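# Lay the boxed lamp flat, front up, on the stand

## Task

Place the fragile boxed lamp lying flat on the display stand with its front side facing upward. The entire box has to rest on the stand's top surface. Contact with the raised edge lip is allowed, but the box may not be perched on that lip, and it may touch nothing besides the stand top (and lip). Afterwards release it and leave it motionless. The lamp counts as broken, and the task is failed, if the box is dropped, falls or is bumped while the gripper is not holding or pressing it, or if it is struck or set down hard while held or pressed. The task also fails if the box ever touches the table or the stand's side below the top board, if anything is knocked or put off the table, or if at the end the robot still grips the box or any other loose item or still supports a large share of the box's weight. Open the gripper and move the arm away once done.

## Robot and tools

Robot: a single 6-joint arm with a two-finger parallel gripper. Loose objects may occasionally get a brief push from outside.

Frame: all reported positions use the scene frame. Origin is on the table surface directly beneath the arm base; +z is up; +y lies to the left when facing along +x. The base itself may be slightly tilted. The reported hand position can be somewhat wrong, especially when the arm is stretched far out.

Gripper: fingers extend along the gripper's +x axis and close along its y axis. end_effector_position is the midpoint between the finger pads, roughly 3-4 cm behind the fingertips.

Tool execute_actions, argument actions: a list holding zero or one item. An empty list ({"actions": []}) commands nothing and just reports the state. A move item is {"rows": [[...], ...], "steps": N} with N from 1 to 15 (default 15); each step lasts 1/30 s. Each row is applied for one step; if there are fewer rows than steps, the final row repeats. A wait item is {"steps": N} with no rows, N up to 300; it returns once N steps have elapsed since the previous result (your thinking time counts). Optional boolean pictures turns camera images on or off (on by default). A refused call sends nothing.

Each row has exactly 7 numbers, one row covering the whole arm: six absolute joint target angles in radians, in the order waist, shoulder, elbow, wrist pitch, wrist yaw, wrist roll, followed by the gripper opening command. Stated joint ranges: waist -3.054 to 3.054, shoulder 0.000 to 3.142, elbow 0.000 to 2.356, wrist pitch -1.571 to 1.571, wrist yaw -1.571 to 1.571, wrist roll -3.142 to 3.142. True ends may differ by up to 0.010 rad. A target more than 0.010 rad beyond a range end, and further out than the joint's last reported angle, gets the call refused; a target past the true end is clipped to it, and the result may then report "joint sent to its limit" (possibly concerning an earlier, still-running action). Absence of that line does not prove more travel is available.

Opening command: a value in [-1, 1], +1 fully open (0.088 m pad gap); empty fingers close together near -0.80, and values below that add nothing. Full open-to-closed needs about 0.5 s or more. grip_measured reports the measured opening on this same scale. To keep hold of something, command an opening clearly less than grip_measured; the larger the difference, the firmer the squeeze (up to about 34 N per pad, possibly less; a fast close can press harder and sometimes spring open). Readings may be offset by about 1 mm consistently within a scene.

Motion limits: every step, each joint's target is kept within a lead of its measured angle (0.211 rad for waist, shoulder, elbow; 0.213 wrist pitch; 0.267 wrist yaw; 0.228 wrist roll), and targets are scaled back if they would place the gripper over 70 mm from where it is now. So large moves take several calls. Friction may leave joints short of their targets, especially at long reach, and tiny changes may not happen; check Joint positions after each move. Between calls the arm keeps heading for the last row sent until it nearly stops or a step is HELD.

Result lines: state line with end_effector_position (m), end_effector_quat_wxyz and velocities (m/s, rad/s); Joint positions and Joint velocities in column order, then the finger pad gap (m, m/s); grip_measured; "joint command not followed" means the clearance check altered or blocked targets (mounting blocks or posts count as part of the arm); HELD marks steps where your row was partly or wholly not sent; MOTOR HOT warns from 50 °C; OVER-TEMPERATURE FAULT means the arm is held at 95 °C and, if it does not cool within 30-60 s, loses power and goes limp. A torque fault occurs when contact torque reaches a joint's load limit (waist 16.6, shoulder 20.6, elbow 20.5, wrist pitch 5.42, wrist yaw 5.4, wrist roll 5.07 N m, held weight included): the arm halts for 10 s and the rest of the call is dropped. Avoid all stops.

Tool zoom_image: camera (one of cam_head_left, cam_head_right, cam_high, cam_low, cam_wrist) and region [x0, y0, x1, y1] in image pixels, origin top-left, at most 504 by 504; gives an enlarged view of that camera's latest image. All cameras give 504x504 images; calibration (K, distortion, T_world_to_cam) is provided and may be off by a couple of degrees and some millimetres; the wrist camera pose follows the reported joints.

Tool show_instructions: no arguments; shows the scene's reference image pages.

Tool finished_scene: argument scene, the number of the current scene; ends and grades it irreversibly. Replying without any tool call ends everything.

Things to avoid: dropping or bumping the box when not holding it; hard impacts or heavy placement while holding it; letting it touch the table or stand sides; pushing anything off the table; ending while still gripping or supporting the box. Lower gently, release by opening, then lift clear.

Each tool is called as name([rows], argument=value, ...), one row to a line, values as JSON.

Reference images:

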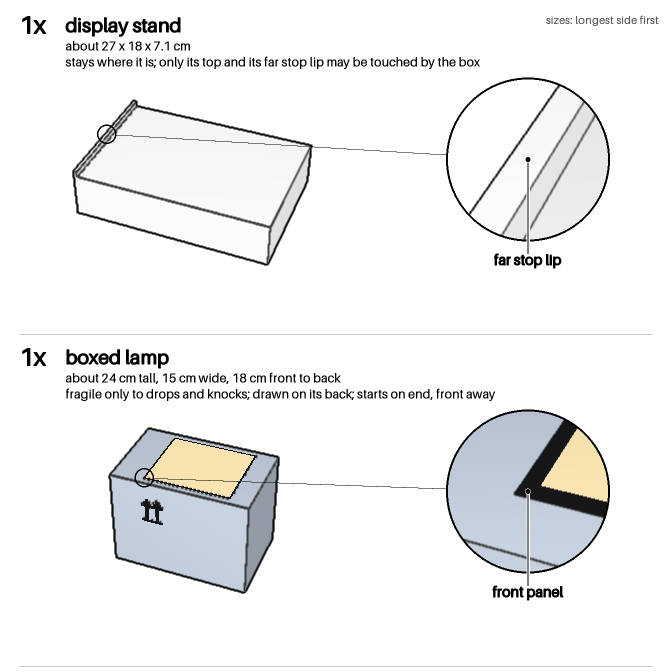

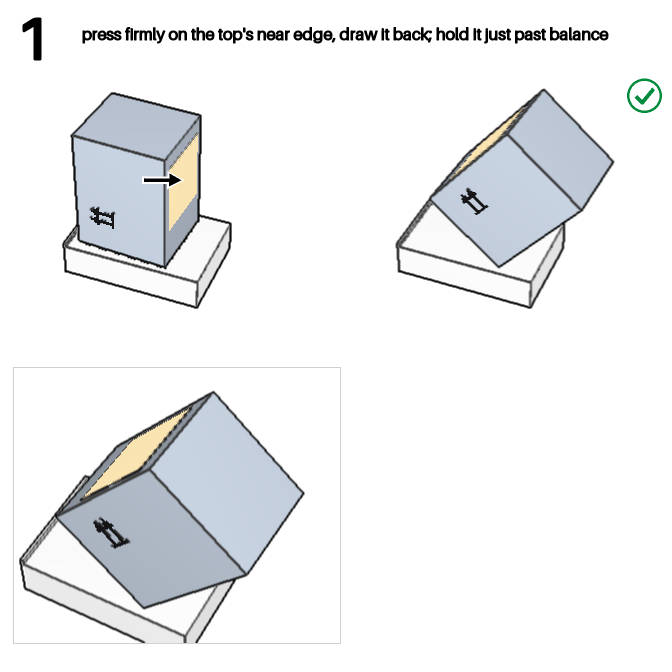

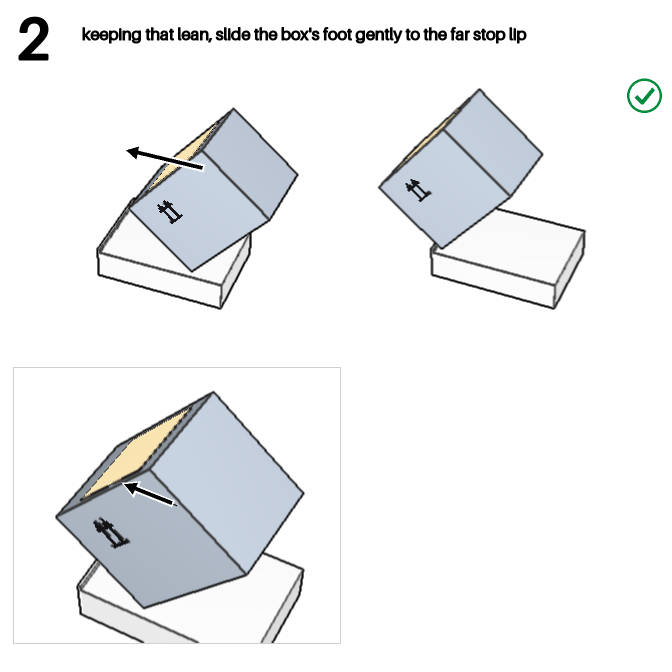

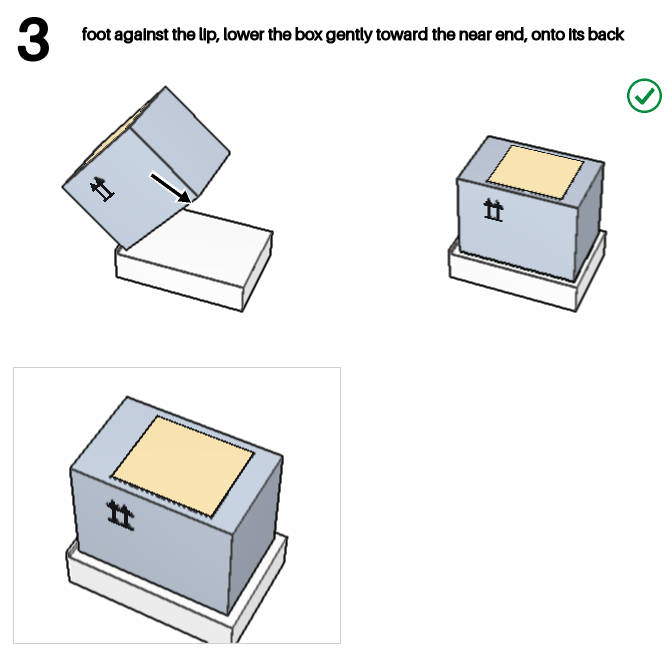

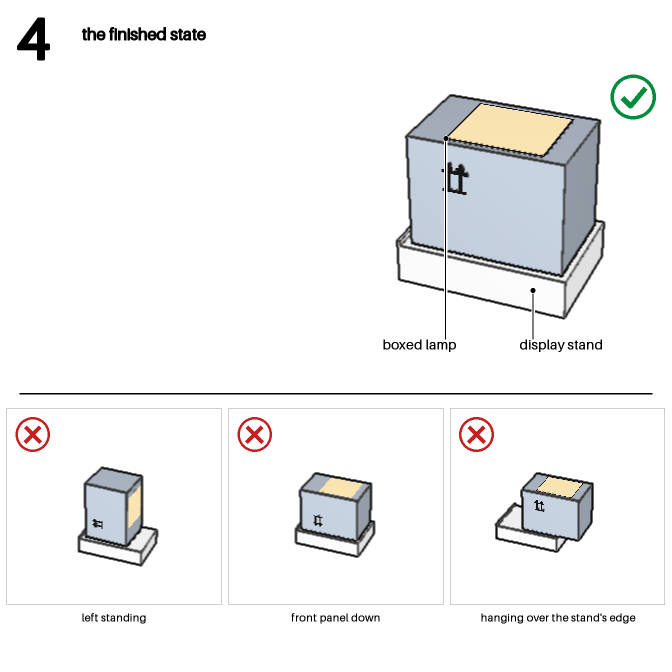

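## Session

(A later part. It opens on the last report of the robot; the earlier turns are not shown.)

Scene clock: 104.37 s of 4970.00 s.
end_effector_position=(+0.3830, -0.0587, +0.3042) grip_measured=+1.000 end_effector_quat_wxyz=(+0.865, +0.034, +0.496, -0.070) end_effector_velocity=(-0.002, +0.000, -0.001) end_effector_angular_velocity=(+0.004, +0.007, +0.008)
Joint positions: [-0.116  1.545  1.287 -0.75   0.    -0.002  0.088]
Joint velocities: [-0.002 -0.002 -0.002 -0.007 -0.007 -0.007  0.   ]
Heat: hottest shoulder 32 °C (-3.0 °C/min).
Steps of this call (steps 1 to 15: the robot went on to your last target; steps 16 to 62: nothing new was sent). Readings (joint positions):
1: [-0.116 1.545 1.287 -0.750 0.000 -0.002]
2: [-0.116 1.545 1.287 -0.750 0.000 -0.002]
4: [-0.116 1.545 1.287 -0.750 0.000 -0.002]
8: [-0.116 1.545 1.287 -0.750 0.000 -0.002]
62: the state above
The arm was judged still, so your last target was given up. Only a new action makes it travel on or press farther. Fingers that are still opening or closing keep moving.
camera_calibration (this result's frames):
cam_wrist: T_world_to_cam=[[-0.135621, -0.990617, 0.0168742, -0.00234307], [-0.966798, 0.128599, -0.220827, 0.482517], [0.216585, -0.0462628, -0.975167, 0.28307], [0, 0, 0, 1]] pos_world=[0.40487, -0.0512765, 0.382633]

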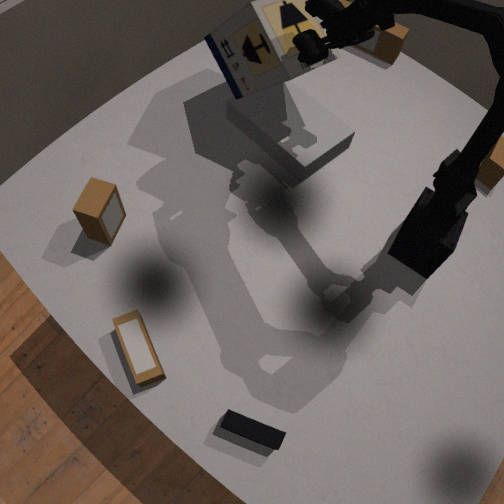

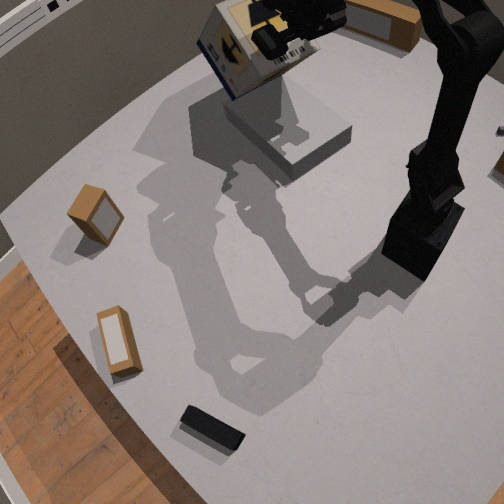

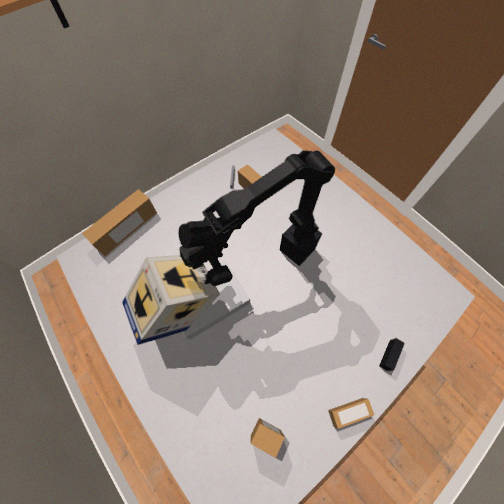

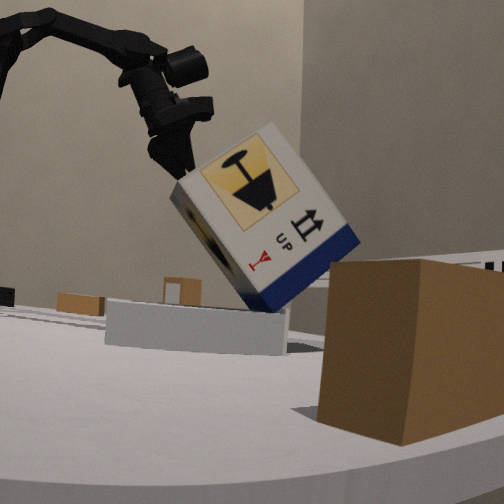

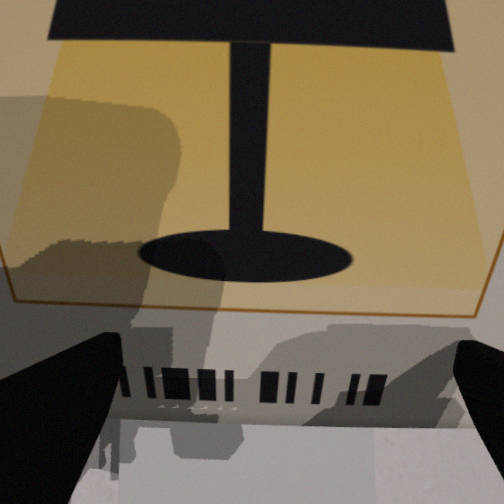

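execute_actions([
  {"rows": [[-0.115,1.5763,1.2580,-0.7390,0,0,1.0],[-0.115,1.5709,1.2491,-0.7329,0,0,1.0],[-0.115,1.5656,1.2401,-0.7269,0,0,1.0],[-0.115,1.5602,1.2311,-0.7208,0,0,1.0],[-0.115,1.5549,1.2222,-0.7148,0,0,1.0],[-0.115,1.5495,1.2132,-0.7088,0,0,1.0],[-0.115,1.5442,1.2042,-0.7027,0,0,1.0],[-0.115,1.5388,1.1953,-0.6967,0,0,1.0],[-0.115,1.5335,1.1863,-0.6906,0,0,1.0],[-0.115,1.5281,1.1773,-0.6846,0,0,1.0],[-0.115,1.5228,1.1684,-0.6786,0,0,1.0],[-0.115,1.5174,1.1594,-0.6725,0,0,1.0],[-0.115,1.5121,1.1504,-0.6665,0,0,1.0],[-0.115,1.5067,1.1415,-0.6604,0,0,1.0],[-0.115,1.5014,1.1325,-0.6544,0,0,1.0]], "steps": 15},
], pictures=false)

execute_actions([
  {"steps": 12},
])

Scene clock: 110.80 s of 4970.00 s.
end_effector_position=(+0.3727, -0.0571, +0.2945) grip_measured=+1.000 end_effector_quat_wxyz=(+0.871, +0.033, +0.486, -0.070) end_effector_velocity=(-0.036, +0.006, -0.032) end_effector_angular_velocity=(-0.003, -0.032, +0.008)
Joint positions: [-0.116  1.493  1.187 -0.679 -0.    -0.002  0.088]
Joint velocities: [-0.002 -0.149 -0.286  0.168 -0.007 -0.007  0.   ]
Heat: hottest shoulder 32 °C (-2.1 °C/min).
Steps of this call (steps 1 to 90: nothing new was sent; then 2.93 s passed at rest; steps 91 to 105: all 15 steps of this action). Readings (joint positions):
91: [-0.116 1.545 1.287 -0.749 -0.000 -0.002]
92: [-0.116 1.545 1.285 -0.746 -0.000 -0.002]
94: [-0.116 1.543 1.279 -0.737 -0.000 -0.002]
98: [-0.116 1.527 1.251 -0.718 -0.000 -0.002]
105: the state above

Scene clock: 111.20 s of 4970.00 s.
end_effector_position=(+0.3691, -0.0565, +0.2913) grip_measured=+1.000 end_effector_quat_wxyz=(+0.871, +0.032, +0.485, -0.069) end_effector_velocity=(-0.003, +0.003, -0.001) end_effector_angular_velocity=(+0.008, +0.006, +0.028)
Joint positions: [-0.116  1.479  1.16  -0.663 -0.    -0.003  0.088]
Joint velocities: [-0.002 -0.007 -0.007 -0.007 -0.022 -0.022  0.   ]
Heat: hottest shoulder 32 °C (-2.1 °C/min).
Steps of this call (steps 1 to 12: the robot went on to your last target). Readings (joint positions):
1: [-0.116 1.489 1.180 -0.675 -0.000 -0.003]
2: [-0.116 1.485 1.173 -0.673 -0.000 -0.003]
4: [-0.116 1.482 1.166 -0.669 -0.000 -0.003]
8: [-0.116 1.479 1.161 -0.665 -0.000 -0.003]
12: the state above
camera_calibration (this result's frames):
cam_wrist: T_world_to_cam=[[-0.134333, -0.990776, 0.0178498, -0.00267794], [-0.961242, 0.125909, -0.245278, 0.470872], [0.240768, -0.0501068, -0.969289, 0.26267], [0, 0, 0, 1]] pos_world=[0.38902, -0.0487789, 0.370145]

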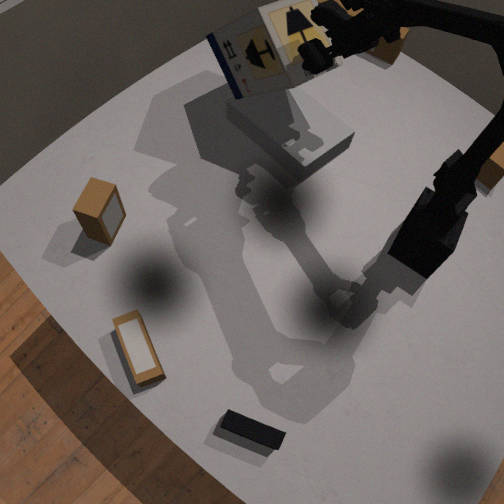

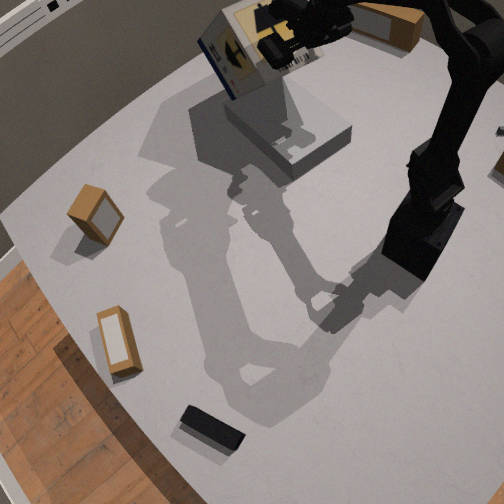

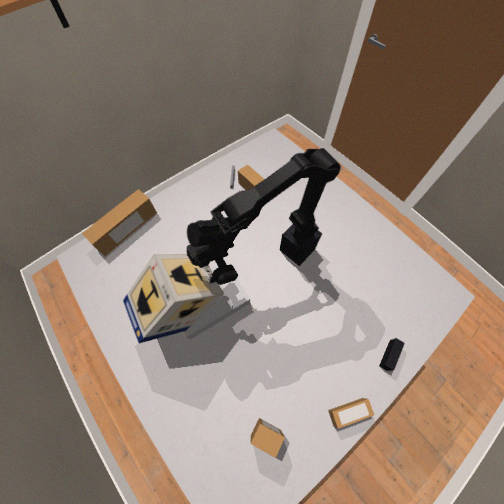

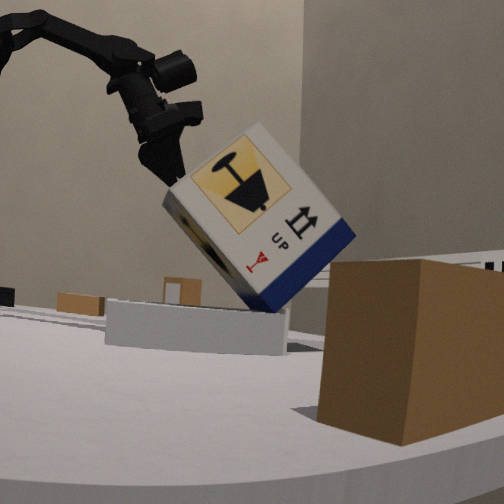

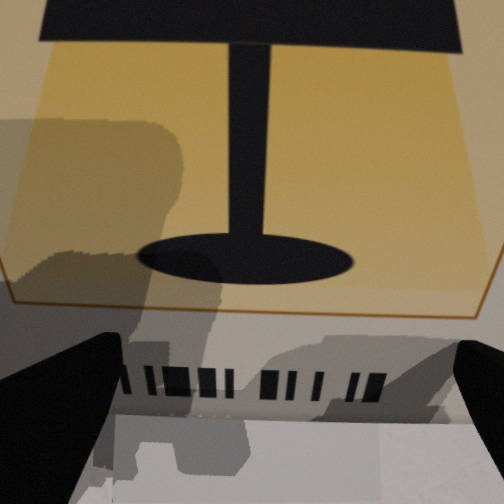

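execute_actions([
  {"rows": [[-0.115,1.4979,1.1265,-0.6507,0,0,1.0],[-0.115,1.4945,1.1204,-0.6469,0,0,1.0],[-0.115,1.4910,1.1144,-0.6432,0,0,1.0],[-0.115,1.4875,1.1083,-0.6394,0,0,1.0],[-0.115,1.4841,1.1023,-0.6357,0,0,1.0],[-0.115,1.4806,1.0963,-0.6319,0,0,1.0],[-0.115,1.4771,1.0902,-0.6282,0,0,1.0],[-0.115,1.4737,1.0842,-0.6244,0,0,1.0],[-0.115,1.4702,1.0781,-0.6207,0,0,1.0],[-0.115,1.4667,1.0721,-0.6169,0,0,1.0],[-0.115,1.4633,1.0661,-0.6132,0,0,1.0],[-0.115,1.4598,1.0600,-0.6094,0,0,1.0],[-0.115,1.4563,1.0540,-0.6057,0,0,1.0],[-0.115,1.4529,1.0479,-0.6019,0,0,1.0],[-0.115,1.4494,1.0419,-0.5982,0,0,1.0]], "steps": 15},
], pictures=false)

execute_actions([
  {"rows": [[-0.115,1.4464,1.0358,-0.5942,0,0,1.0],[-0.115,1.4433,1.0297,-0.5902,0,0,1.0],[-0.115,1.4403,1.0236,-0.5862,0,0,1.0],[-0.115,1.4373,1.0175,-0.5822,0,0,1.0],[-0.115,1.4343,1.0114,-0.5782,0,0,1.0],[-0.115,1.4312,1.0053,-0.5742,0,0,1.0],[-0.115,1.4282,0.9992,-0.5702,0,0,1.0],[-0.115,1.4252,0.9932,-0.5662,0,0,1.0],[-0.115,1.4222,0.9871,-0.5622,0,0,1.0],[-0.115,1.4191,0.9810,-0.5582,0,0,1.0],[-0.115,1.4161,0.9749,-0.5542,0,0,1.0],[-0.115,1.4131,0.9688,-0.5502,0,0,1.0],[-0.115,1.4101,0.9627,-0.5462,0,0,1.0],[-0.115,1.4070,0.9566,-0.5422,0,0,1.0],[-0.115,1.4040,0.9505,-0.5382,0,0,1.0]], "steps": 15},
], pictures=false)

execute_actions([
  {"steps": 12},
])

Scene clock: 116.33 s of 4970.00 s.
end_effector_position=(+0.3585, -0.0549, +0.2815) grip_measured=+1.000 end_effector_quat_wxyz=(+0.873, +0.032, +0.482, -0.069) end_effector_velocity=(-0.035, +0.004, -0.034) end_effector_angular_velocity=(+0.016, +0.039, -0.010)
Joint positions: [-0.116  1.439  1.082 -0.62  -0.    -0.004  0.088]
Joint velocities: [-0.007 -0.09  -0.198  0.066 -0.007  0.007  0.   ]
Heat: hottest shoulder 32 °C (-2.0 °C/min).
Steps of this call (steps 1 to 30: the robot went on to your last target; steps 31 to 90: nothing new was sent; then 1.63 s passed at rest; steps 91 to 105: all 15 steps of this action). Readings (joint positions):
91: [-0.116 1.477 1.158 -0.662 -0.000 -0.003]
92: [-0.116 1.476 1.155 -0.660 -0.000 -0.003]
94: [-0.116 1.472 1.148 -0.655 -0.000 -0.003]
98: [-0.116 1.461 1.126 -0.644 -0.000 -0.003]
105: the state above

Scene clock: 116.83 s of 4970.00 s.
end_effector_position=(+0.3447, -0.0528, +0.2661) grip_measured=+1.000 end_effector_quat_wxyz=(+0.872, +0.032, +0.483, -0.069) end_effector_velocity=(-0.033, +0.005, -0.038) end_effector_angular_velocity=(+0.007, +0.031, +0.007)
Joint positions: [-0.116  1.397  0.984 -0.566 -0.001 -0.005  0.088]
Joint velocities: [-0.002 -0.081 -0.208  0.095 -0.007 -0.007  0.   ]
Heat: hottest shoulder 32 °C (-2.0 °C/min).
Steps of this call (steps 1 to 15: all 15 steps of this action). Readings (joint positions):
1: [-0.116 1.436 1.076 -0.617 -0.000 -0.004]
2: [-0.116 1.433 1.069 -0.613 -0.000 -0.004]
4: [-0.116 1.427 1.056 -0.607 -0.000 -0.004]
8: [-0.116 1.416 1.030 -0.592 -0.000 -0.004]
15: the state above

Scene clock: 117.23 s of 4970.00 s.
end_effector_position=(+0.3413, -0.0523, +0.2618) grip_measured=+1.000 end_effector_quat_wxyz=(+0.871, +0.032, +0.485, -0.069) end_effector_velocity=(+0.000, -0.001, +0.001) end_effector_angular_velocity=(+0.009, -0.009, -0.010)
Joint positions: [-0.116  1.39   0.963 -0.557 -0.001 -0.005  0.088]
Joint velocities: [-0.007 -0.002 -0.002  0.007 -0.007  0.007  0.   ]
Heat: hottest shoulder 32 °C (-2.0 °C/min).
Steps of this call (steps 1 to 12: the robot went on to your last target). Readings (joint positions):
1: [-0.116 1.394 0.978 -0.564 -0.001 -0.005]
2: [-0.116 1.393 0.974 -0.563 -0.001 -0.005]
4: [-0.116 1.392 0.967 -0.561 -0.001 -0.005]
8: [-0.116 1.390 0.963 -0.558 -0.001 -0.005]
12: the state above
camera_calibration (this result's frames):
cam_wrist: T_world_to_cam=[[-0.132314, -0.991041, 0.0181737, -0.0025061], [-0.961879, 0.12395, -0.243772, 0.43615], [0.239336, -0.0497353, -0.969662, 0.241601], [0, 0, 0, 1]] pos_world=[0.361368, -0.0445282, 0.340638]

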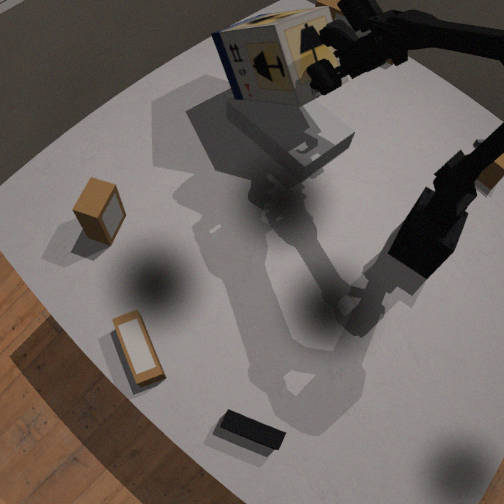

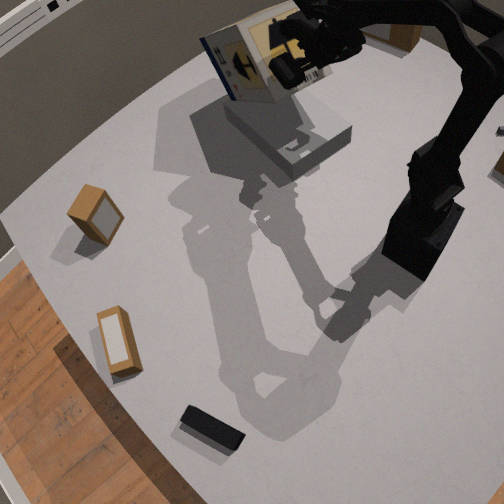

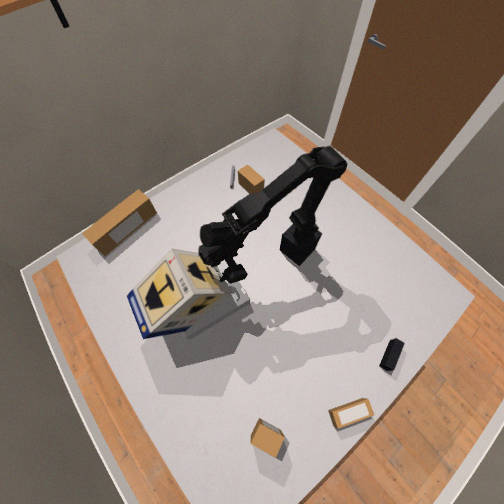

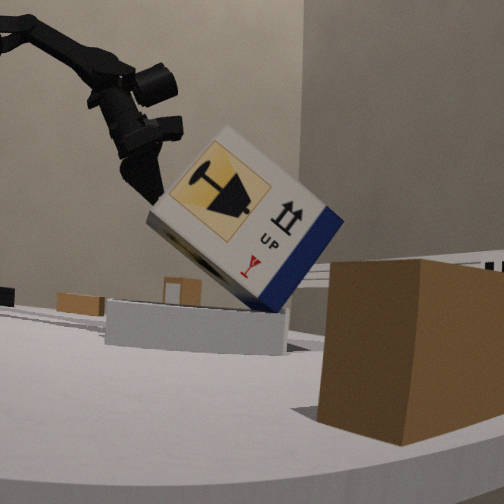

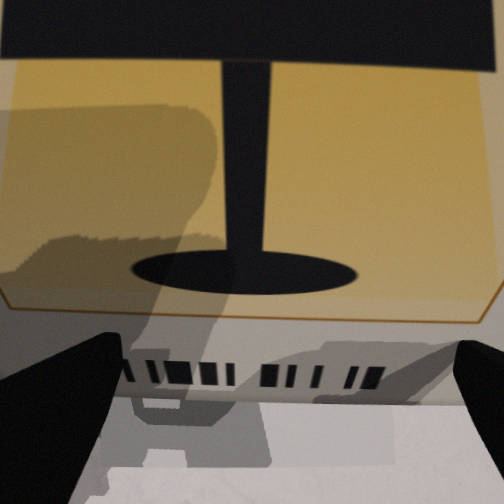

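execute_actions([
  {"rows": [[-0.115,1.4019,0.9449,-0.5338,0,0,1.0],[-0.115,1.3998,0.9393,-0.5293,0,0,1.0],[-0.115,1.3977,0.9337,-0.5249,0,0,1.0],[-0.115,1.3956,0.9280,-0.5204,0,0,1.0],[-0.115,1.3935,0.9224,-0.5160,0,0,1.0],[-0.115,1.3914,0.9168,-0.5115,0,0,1.0],[-0.115,1.3893,0.9112,-0.5071,0,0,1.0],[-0.115,1.3872,0.9056,-0.5026,0,0,1.0],[-0.115,1.3851,0.9000,-0.4982,0,0,1.0],[-0.115,1.3830,0.8944,-0.4937,0,0,1.0],[-0.115,1.3809,0.8888,-0.4893,0,0,1.0],[-0.115,1.3788,0.8831,-0.4848,0,0,1.0],[-0.115,1.3767,0.8775,-0.4804,0,0,1.0],[-0.115,1.3746,0.8719,-0.4759,0,0,1.0],[-0.115,1.3725,0.8663,-0.4715,0,0,1.0]], "steps": 15},
], pictures=false)

execute_actions([
  {"rows": [[-0.115,1.3708,0.8607,-0.4666,0,0,1.0],[-0.115,1.3691,0.8551,-0.4618,0,0,1.0],[-0.115,1.3674,0.8496,-0.4569,0,0,1.0],[-0.115,1.3658,0.8440,-0.4521,0,0,1.0],[-0.115,1.3641,0.8384,-0.4472,0,0,1.0],[-0.115,1.3624,0.8328,-0.4423,0,0,1.0],[-0.115,1.3607,0.8272,-0.4375,0,0,1.0],[-0.115,1.3590,0.8217,-0.4326,0,0,1.0],[-0.115,1.3573,0.8161,-0.4278,0,0,1.0],[-0.115,1.3556,0.8105,-0.4229,0,0,1.0],[-0.115,1.3539,0.8049,-0.4180,0,0,1.0],[-0.115,1.3523,0.7993,-0.4132,0,0,1.0],[-0.115,1.3506,0.7938,-0.4083,0,0,1.0],[-0.115,1.3489,0.7882,-0.4035,0,0,1.0],[-0.115,1.3472,0.7826,-0.3986,0,0,1.0]], "steps": 15},
], pictures=false)

execute_actions([
  {"steps": 12},
])

Scene clock: 121.37 s of 4970.00 s.
end_effector_position=(+0.3320, -0.0510, +0.2486) grip_measured=+1.000 end_effector_quat_wxyz=(+0.871, +0.031, +0.486, -0.068) end_effector_velocity=(-0.029, +0.007, -0.042) end_effector_angular_velocity=(+0.020, +0.034, +0.015)
Joint positions: [-0.116  1.366  0.89  -0.508 -0.001 -0.006  0.088]
Joint velocities: [-0.002 -0.051 -0.198  0.11  -0.022 -0.007  0.   ]
Heat: hottest wrist pitch 33 °C (-1.0 °C/min).
Steps of this call (steps 1 to 30: the robot went on to your last target; steps 31 to 90: nothing new was sent; then 0.63 s passed at rest; steps 91 to 105: all 15 steps of this action). Readings (joint positions):
91: [-0.116 1.389 0.961 -0.556 -0.001 -0.005]
92: [-0.116 1.389 0.959 -0.554 -0.001 -0.005]
94: [-0.116 1.385 0.953 -0.547 -0.001 -0.005]
98: [-0.116 1.378 0.933 -0.534 -0.001 -0.005]
105: the state above

Scene clock: 121.87 s of 4970.00 s.
end_effector_position=(+0.3209, -0.0494, +0.2302) grip_measured=+1.000 end_effector_quat_wxyz=(+0.870, +0.031, +0.487, -0.068) end_effector_velocity=(-0.022, +0.008, -0.039) end_effector_angular_velocity=(+0.029, +0.008, +0.023)
Joint positions: [-0.116  1.345  0.798 -0.44  -0.001 -0.007  0.088]
Joint velocities: [-0.002 -0.032 -0.183  0.139 -0.037 -0.007  0.   ]
Heat: hottest wrist pitch 33 °C (+0.0 °C/min).
Steps of this call (steps 1 to 15: all 15 steps of this action). Readings (joint positions):
1: [-0.116 1.364 0.883 -0.504 -0.001 -0.006]
2: [-0.116 1.363 0.877 -0.500 -0.001 -0.006]
4: [-0.116 1.360 0.864 -0.492 -0.001 -0.006]
8: [-0.116 1.355 0.839 -0.474 -0.001 -0.007]
15: the state above

Scene clock: 122.27 s of 4970.00 s.
end_effector_position=(+0.3182, -0.0490, +0.2252) grip_measured=+1.000 end_effector_quat_wxyz=(+0.869, +0.031, +0.489, -0.068) end_effector_velocity=(-0.003, +0.000, -0.003) end_effector_angular_velocity=(-0.015, +0.015, +0.017)
Joint positions: [-0.116  1.344  0.779 -0.426 -0.001 -0.007  0.088]
Joint velocities: [ 0.002 -0.002 -0.007 -0.007  0.007 -0.022  0.   ]
Heat: hottest wrist pitch 33 °C (+0.0 °C/min).
Steps of this call (steps 1 to 12: the robot went on to your last target). Readings (joint positions):
1: [-0.116 1.344 0.792 -0.436 -0.001 -0.007]
2: [-0.116 1.344 0.788 -0.434 -0.001 -0.007]
4: [-0.116 1.344 0.782 -0.430 -0.001 -0.007]
8: [-0.116 1.344 0.779 -0.427 -0.001 -0.007]
12: the state above
camera_calibration (this result's frames):
cam_wrist: T_world_to_cam=[[-0.130427, -0.991283, 0.0186447, -0.00230185], [-0.96411, 0.12242, -0.235595, 0.403421], [0.231259, -0.0487033, -0.971673, 0.214914], [0, 0, 0, 1]] pos_world=[0.338942, -0.0412017, 0.303913]

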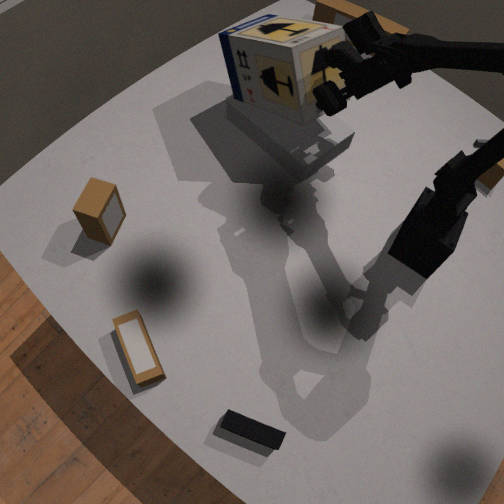

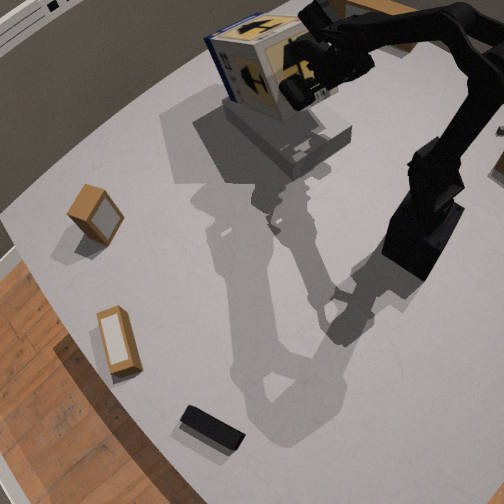

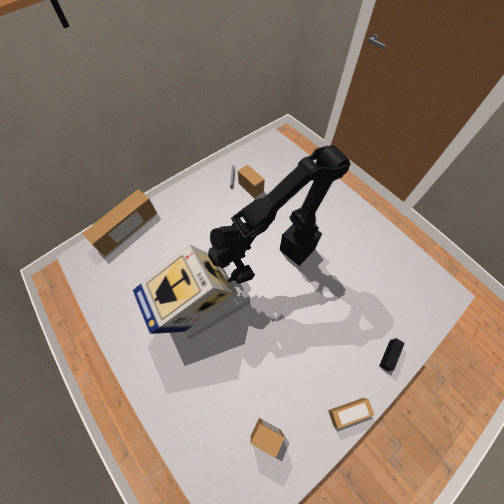

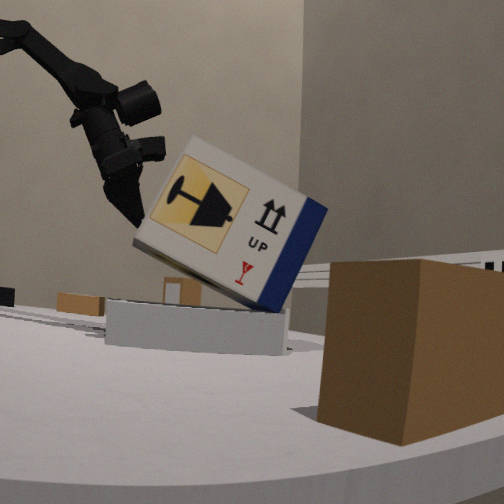

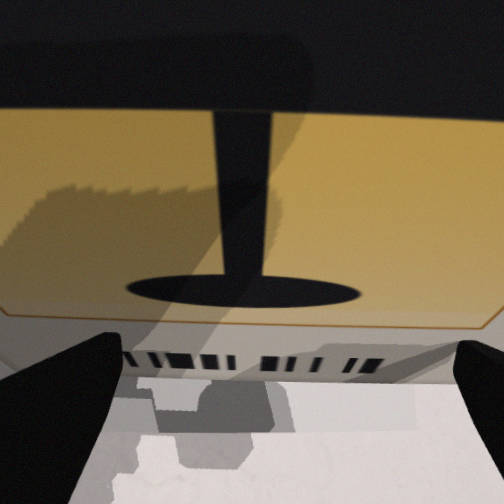

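zoom_image(camera="cam_low", region=[60, 70, 340, 350])

Region (60, 70, 340, 350) of cam_low's 504x504 image, scaled by 1.800, with more detail than that image has.

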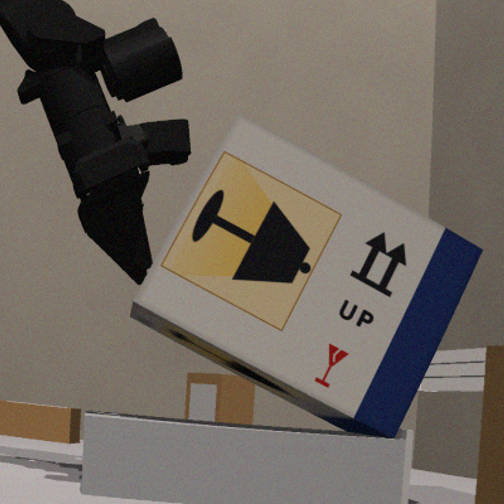

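execute_actions([
  {"rows": [[-0.115,1.3444,0.7736,-0.3882,0,0,1.0],[-0.115,1.3415,0.7647,-0.3779,0,0,1.0],[-0.115,1.3387,0.7557,-0.3675,0,0,1.0],[-0.115,1.3358,0.7468,-0.3571,0,0,1.0],[-0.115,1.3330,0.7378,-0.3468,0,0,1.0],[-0.115,1.3301,0.7288,-0.3364,0,0,1.0],[-0.115,1.3273,0.7199,-0.3260,0,0,1.0],[-0.115,1.3244,0.7109,-0.3157,0,0,1.0],[-0.115,1.3216,0.7020,-0.3053,0,0,1.0],[-0.115,1.3187,0.6930,-0.2949,0,0,1.0],[-0.115,1.3159,0.6840,-0.2846,0,0,1.0],[-0.115,1.3130,0.6751,-0.2742,0,0,1.0],[-0.115,1.3102,0.6661,-0.2638,0,0,1.0],[-0.115,1.3073,0.6572,-0.2535,0,0,1.0],[-0.115,1.3045,0.6482,-0.2431,0,0,1.0]], "steps": 15},
], pictures=false)

execute_actions([
  {"rows": [[-0.115,1.3027,0.6385,-0.2297,0,0,1.0],[-0.115,1.3010,0.6288,-0.2164,0,0,1.0],[-0.115,1.2992,0.6191,-0.2030,0,0,1.0],[-0.115,1.2975,0.6094,-0.1896,0,0,1.0],[-0.115,1.2957,0.5997,-0.1762,0,0,1.0],[-0.115,1.2940,0.5900,-0.1629,0,0,1.0],[-0.115,1.2922,0.5803,-0.1495,0,0,1.0],[-0.115,1.2905,0.5705,-0.1361,0,0,1.0],[-0.115,1.2887,0.5608,-0.1227,0,0,1.0],[-0.115,1.2870,0.5511,-0.1094,0,0,1.0],[-0.115,1.2852,0.5414,-0.0960,0,0,1.0],[-0.115,1.2835,0.5317,-0.0826,0,0,1.0],[-0.115,1.2817,0.5220,-0.0692,0,0,1.0],[-0.115,1.2800,0.5123,-0.0559,0,0,1.0],[-0.115,1.2782,0.5026,-0.0425,0,0,1.0]], "steps": 15},
], pictures=false)

execute_actions([
  {"steps": 12},
])

Scene clock: 129.97 s of 4970.00 s.
end_effector_position=(+0.3097, -0.0478, +0.2080) grip_measured=+1.000 end_effector_quat_wxyz=(+0.878, +0.030, +0.472, -0.068) end_effector_velocity=(-0.019, +0.002, -0.037) end_effector_angular_velocity=(-0.027, -0.107, +0.006)
Joint positions: [-0.116  1.316  0.663 -0.3   -0.001 -0.007  0.088]
Joint velocities: [ 0.002 -0.066 -0.271  0.315  0.007 -0.007  0.   ]
Heat: hottest wrist pitch 36 °C (+3.0 °C/min).
Steps of this call (steps 1 to 30: the robot went on to your last target; steps 31 to 90: nothing new was sent; then 4.20 s passed at rest; steps 91 to 105: all 15 steps of this action). Readings (joint positions):
91: [-0.116 1.344 0.776 -0.424 -0.001 -0.007]
92: [-0.116 1.342 0.772 -0.420 -0.001 -0.007]
94: [-0.116 1.338 0.761 -0.406 -0.001 -0.007]
98: [-0.116 1.329 0.729 -0.372 -0.001 -0.007]
105: the state above

Scene clock: 130.47 s of 4970.00 s.
end_effector_position=(+0.3014, -0.0467, +0.1885) grip_measured=+1.000 end_effector_quat_wxyz=(+0.895, +0.027, +0.440, -0.070) end_effector_velocity=(-0.016, +0.003, -0.033) end_effector_angular_velocity=(-0.016, -0.168, -0.002)
Joint positions: [-0.116  1.293  0.517 -0.105 -0.001 -0.007  0.088]
Joint velocities: [-0.002 -0.046 -0.295  0.418 -0.007  0.007  0.   ]
Heat: hottest wrist pitch 37 °C (+4.0 °C/min).
Steps of this call (steps 1 to 15: all 15 steps of this action). Readings (joint positions):
1: [-0.116 1.315 0.654 -0.289 -0.001 -0.007]
2: [-0.116 1.312 0.645 -0.278 -0.001 -0.007]
4: [-0.116 1.308 0.626 -0.253 -0.001 -0.007]
8: [-0.116 1.302 0.586 -0.201 -0.001 -0.007]
15: the state above

Scene clock: 130.87 s of 4970.00 s.
end_effector_position=(+0.3003, -0.0465, +0.1860) grip_measured=+1.000 end_effector_quat_wxyz=(+0.898, +0.026, +0.433, -0.070) end_effector_velocity=(-0.004, +0.003, -0.005) end_effector_angular_velocity=(+0.015, +0.015, +0.017)
Joint positions: [-0.116  1.289  0.491 -0.066 -0.001 -0.007  0.088]
Joint velocities: [-0.002 -0.002 -0.012 -0.007 -0.022 -0.007  0.   ]
Heat: hottest wrist pitch 37 °C (+4.1 °C/min).
Steps of this call (steps 1 to 12: the robot went on to your last target). Readings (joint positions):
1: [-0.116 1.292 0.509 -0.094 -0.001 -0.007]
2: [-0.116 1.292 0.504 -0.087 -0.001 -0.007]
4: [-0.116 1.291 0.497 -0.077 -0.001 -0.007]
8: [-0.116 1.290 0.492 -0.069 -0.001 -0.007]
12: the state above
camera_calibration (this result's frames):
cam_wrist: T_world_to_cam=[[-0.131515, -0.99107, 0.0219865, -0.00176464], [-0.926813, 0.115058, -0.357463, 0.387709], [0.351741, -0.0673891, -0.933669, 0.136902], [0, 0, 0, 1]] pos_world=[0.310947, -0.0371321, 0.266451]

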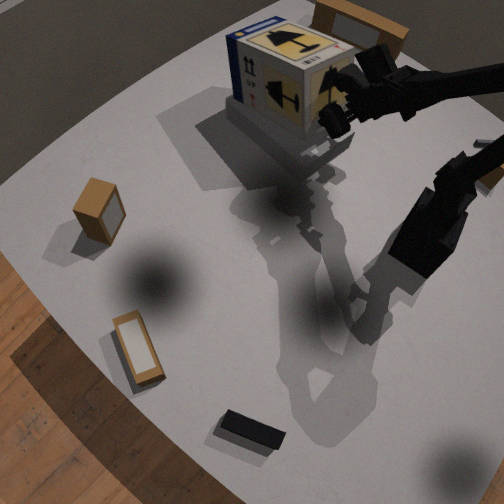

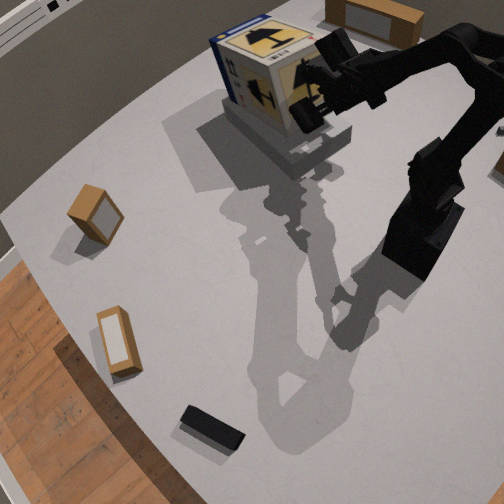

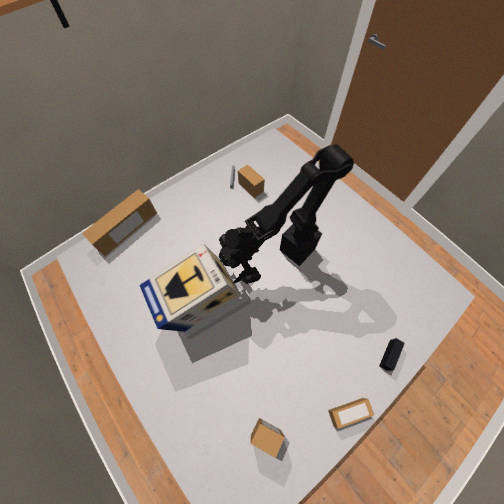

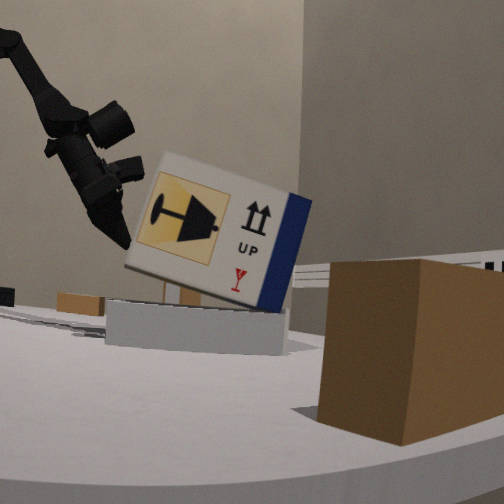

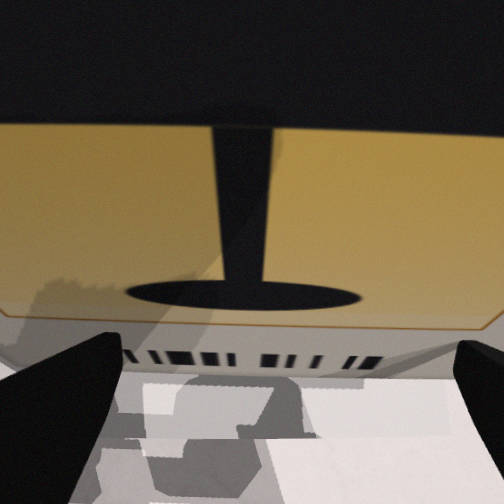

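zoom_image(camera="cam_low", region=[80, 140, 330, 350])

Region (80, 140, 330, 350) of cam_low's 504x504 image, scaled by 2.016, with more detail than that image has; it fills the top 423 rows of this view, and the rest is white.

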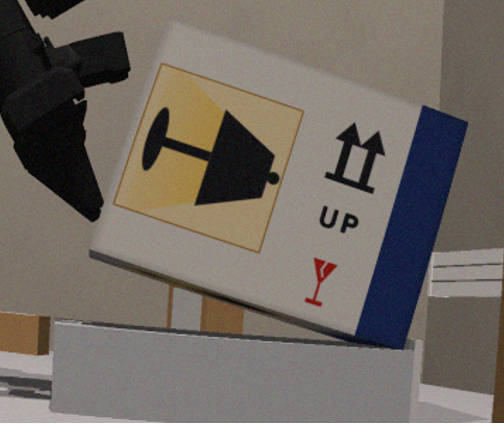

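execute_actions([
  {"rows": [[-0.115,1.2795,0.4987,-0.0337,0,0,1.0],[-0.115,1.2808,0.4948,-0.0249,0,0,1.0],[-0.115,1.2821,0.4909,-0.0160,0,0,1.0],[-0.115,1.2834,0.4871,-0.0072,0,0,1.0],[-0.115,1.2847,0.4832,0.0016,0,0,1.0],[-0.115,1.2860,0.4793,0.0104,0,0,1.0],[-0.115,1.2873,0.4754,0.0192,0,0,1.0],[-0.115,1.2885,0.4715,0.0280,0,0,1.0],[-0.115,1.2898,0.4676,0.0369,0,0,1.0],[-0.115,1.2911,0.4637,0.0457,0,0,1.0],[-0.115,1.2924,0.4598,0.0545,0,0,1.0],[-0.115,1.2937,0.4560,0.0633,0,0,1.0],[-0.115,1.2950,0.4521,0.0721,0,0,1.0],[-0.115,1.2963,0.4482,0.0809,0,0,1.0],[-0.115,1.2976,0.4443,0.0898,0,0,1.0]], "steps": 15},
], pictures=false)

execute_actions([
  {"rows": [[-0.115,1.2989,0.4404,0.0986,0,0,1.0],[-0.115,1.3002,0.4365,0.1074,0,0,1.0],[-0.115,1.3015,0.4326,0.1162,0,0,1.0],[-0.115,1.3028,0.4287,0.1250,0,0,1.0],[-0.115,1.3041,0.4249,0.1338,0,0,1.0],[-0.115,1.3054,0.4210,0.1427,0,0,1.0],[-0.115,1.3066,0.4171,0.1515,0,0,1.0],[-0.115,1.3079,0.4132,0.1603,0,0,1.0],[-0.115,1.3092,0.4093,0.1691,0,0,1.0],[-0.115,1.3105,0.4054,0.1779,0,0,1.0],[-0.115,1.3118,0.4015,0.1867,0,0,1.0],[-0.115,1.3131,0.3977,0.1956,0,0,1.0],[-0.115,1.3144,0.3938,0.2044,0,0,1.0],[-0.115,1.3157,0.3899,0.2132,0,0,1.0],[-0.115,1.3170,0.3860,0.2220,0,0,1.0]], "steps": 15},
], pictures=false)

execute_actions([
  {"steps": 12},
])

Scene clock: 139.67 s of 4970.00 s.
end_effector_position=(+0.2985, -0.0463, +0.1792) grip_measured=+1.000 end_effector_quat_wxyz=(+0.907, +0.025, +0.415, -0.070) end_effector_velocity=(-0.008, +0.002, -0.024) end_effector_angular_velocity=(+0.001, -0.067, +0.013)
Joint positions: [-0.116  1.291  0.432  0.034 -0.001 -0.008  0.088]
Joint velocities: [-0.007  0.032 -0.144  0.242 -0.022 -0.007  0.   ]
Heat: hottest wrist pitch 39 °C (+7.0 °C/min).
Steps of this call (steps 1 to 30: the robot went on to your last target; steps 31 to 90: nothing new was sent; then 5.30 s passed at rest; steps 91 to 105: all 15 steps of this action). Readings (joint positions):
91: [-0.116 1.289 0.489 -0.063 -0.001 -0.008]
92: [-0.116 1.289 0.488 -0.060 -0.001 -0.008]
94: [-0.116 1.289 0.481 -0.050 -0.001 -0.008]
98: [-0.116 1.289 0.465 -0.022 -0.001 -0.008]
105: the state above

Scene clock: 140.17 s of 4970.00 s.
end_effector_position=(+0.2957, -0.0460, +0.1684) grip_measured=+1.000 end_effector_quat_wxyz=(+0.914, +0.023, +0.398, -0.071) end_effector_velocity=(-0.007, -0.000, -0.019) end_effector_angular_velocity=(-0.021, -0.068, +0.014)
Joint positions: [-0.116  1.314  0.364  0.161 -0.001 -0.008  0.088]
Joint velocities: [-0.007  0.042 -0.129  0.242 -0.007 -0.022  0.   ]
Heat: hottest wrist pitch 39 °C (+7.1 °C/min).
Steps of this call (steps 1 to 15: all 15 steps of this action). Readings (joint positions):
1: [-0.116 1.292 0.428 0.042 -0.001 -0.008]
2: [-0.116 1.293 0.423 0.050 -0.001 -0.008]
4: [-0.116 1.297 0.414 0.067 -0.001 -0.008]
8: [-0.116 1.303 0.395 0.101 -0.001 -0.008]
15: the state above

Scene clock: 140.57 s of 4970.00 s.
end_effector_position=(+0.2952, -0.0459, +0.1666) grip_measured=+1.000 end_effector_quat_wxyz=(+0.916, +0.023, +0.395, -0.071) end_effector_velocity=(-0.001, +0.002, -0.001) end_effector_angular_velocity=(-0.010, -0.001, +0.023)
Joint positions: [-0.116  1.318  0.352  0.186 -0.001 -0.009  0.088]
Joint velocities: [ 0.002 -0.002 -0.007  0.007 -0.007 -0.022  0.   ]
Heat: hottest wrist pitch 40 °C (+8.0 °C/min).
Steps of this call (steps 1 to 12: the robot went on to your last target). Readings (joint positions):
1: [-0.116 1.315 0.361 0.168 -0.001 -0.008]
2: [-0.116 1.316 0.358 0.173 -0.001 -0.008]
4: [-0.116 1.318 0.355 0.179 -0.001 -0.008]
8: [-0.116 1.318 0.353 0.185 -0.001 -0.008]
12: the state above
camera_calibration (this result's frames):
cam_wrist: T_world_to_cam=[[-0.131827, -0.990964, 0.0247272, -0.00175363], [-0.8942, 0.108114, -0.434417, 0.378831], [0.427818, -0.0793788, -0.900373, 0.0921232], [0, 0, 0, 1]] pos_world=[0.299107, -0.0353823, 0.247559]

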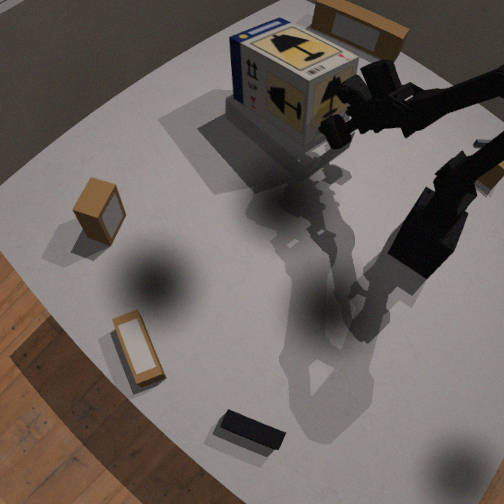

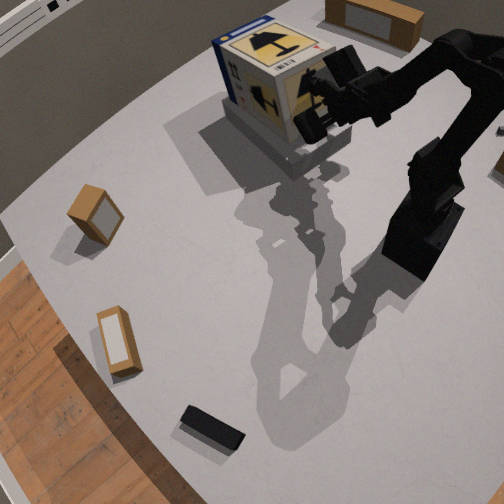

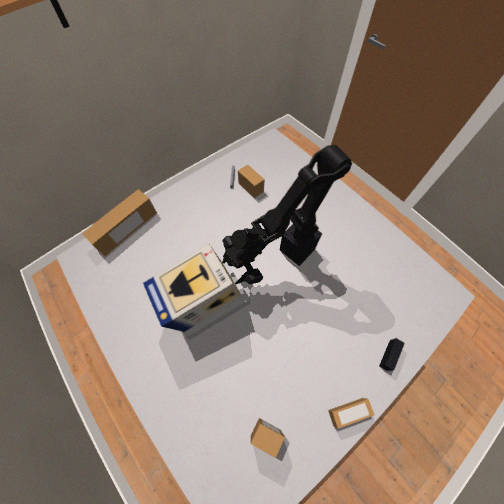

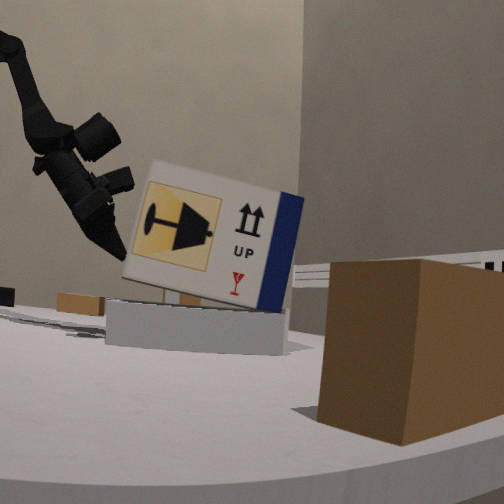

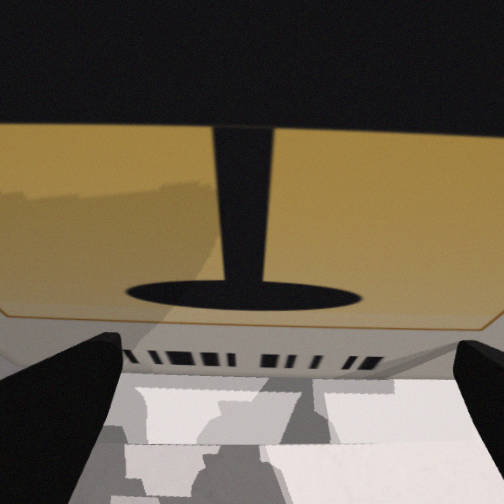

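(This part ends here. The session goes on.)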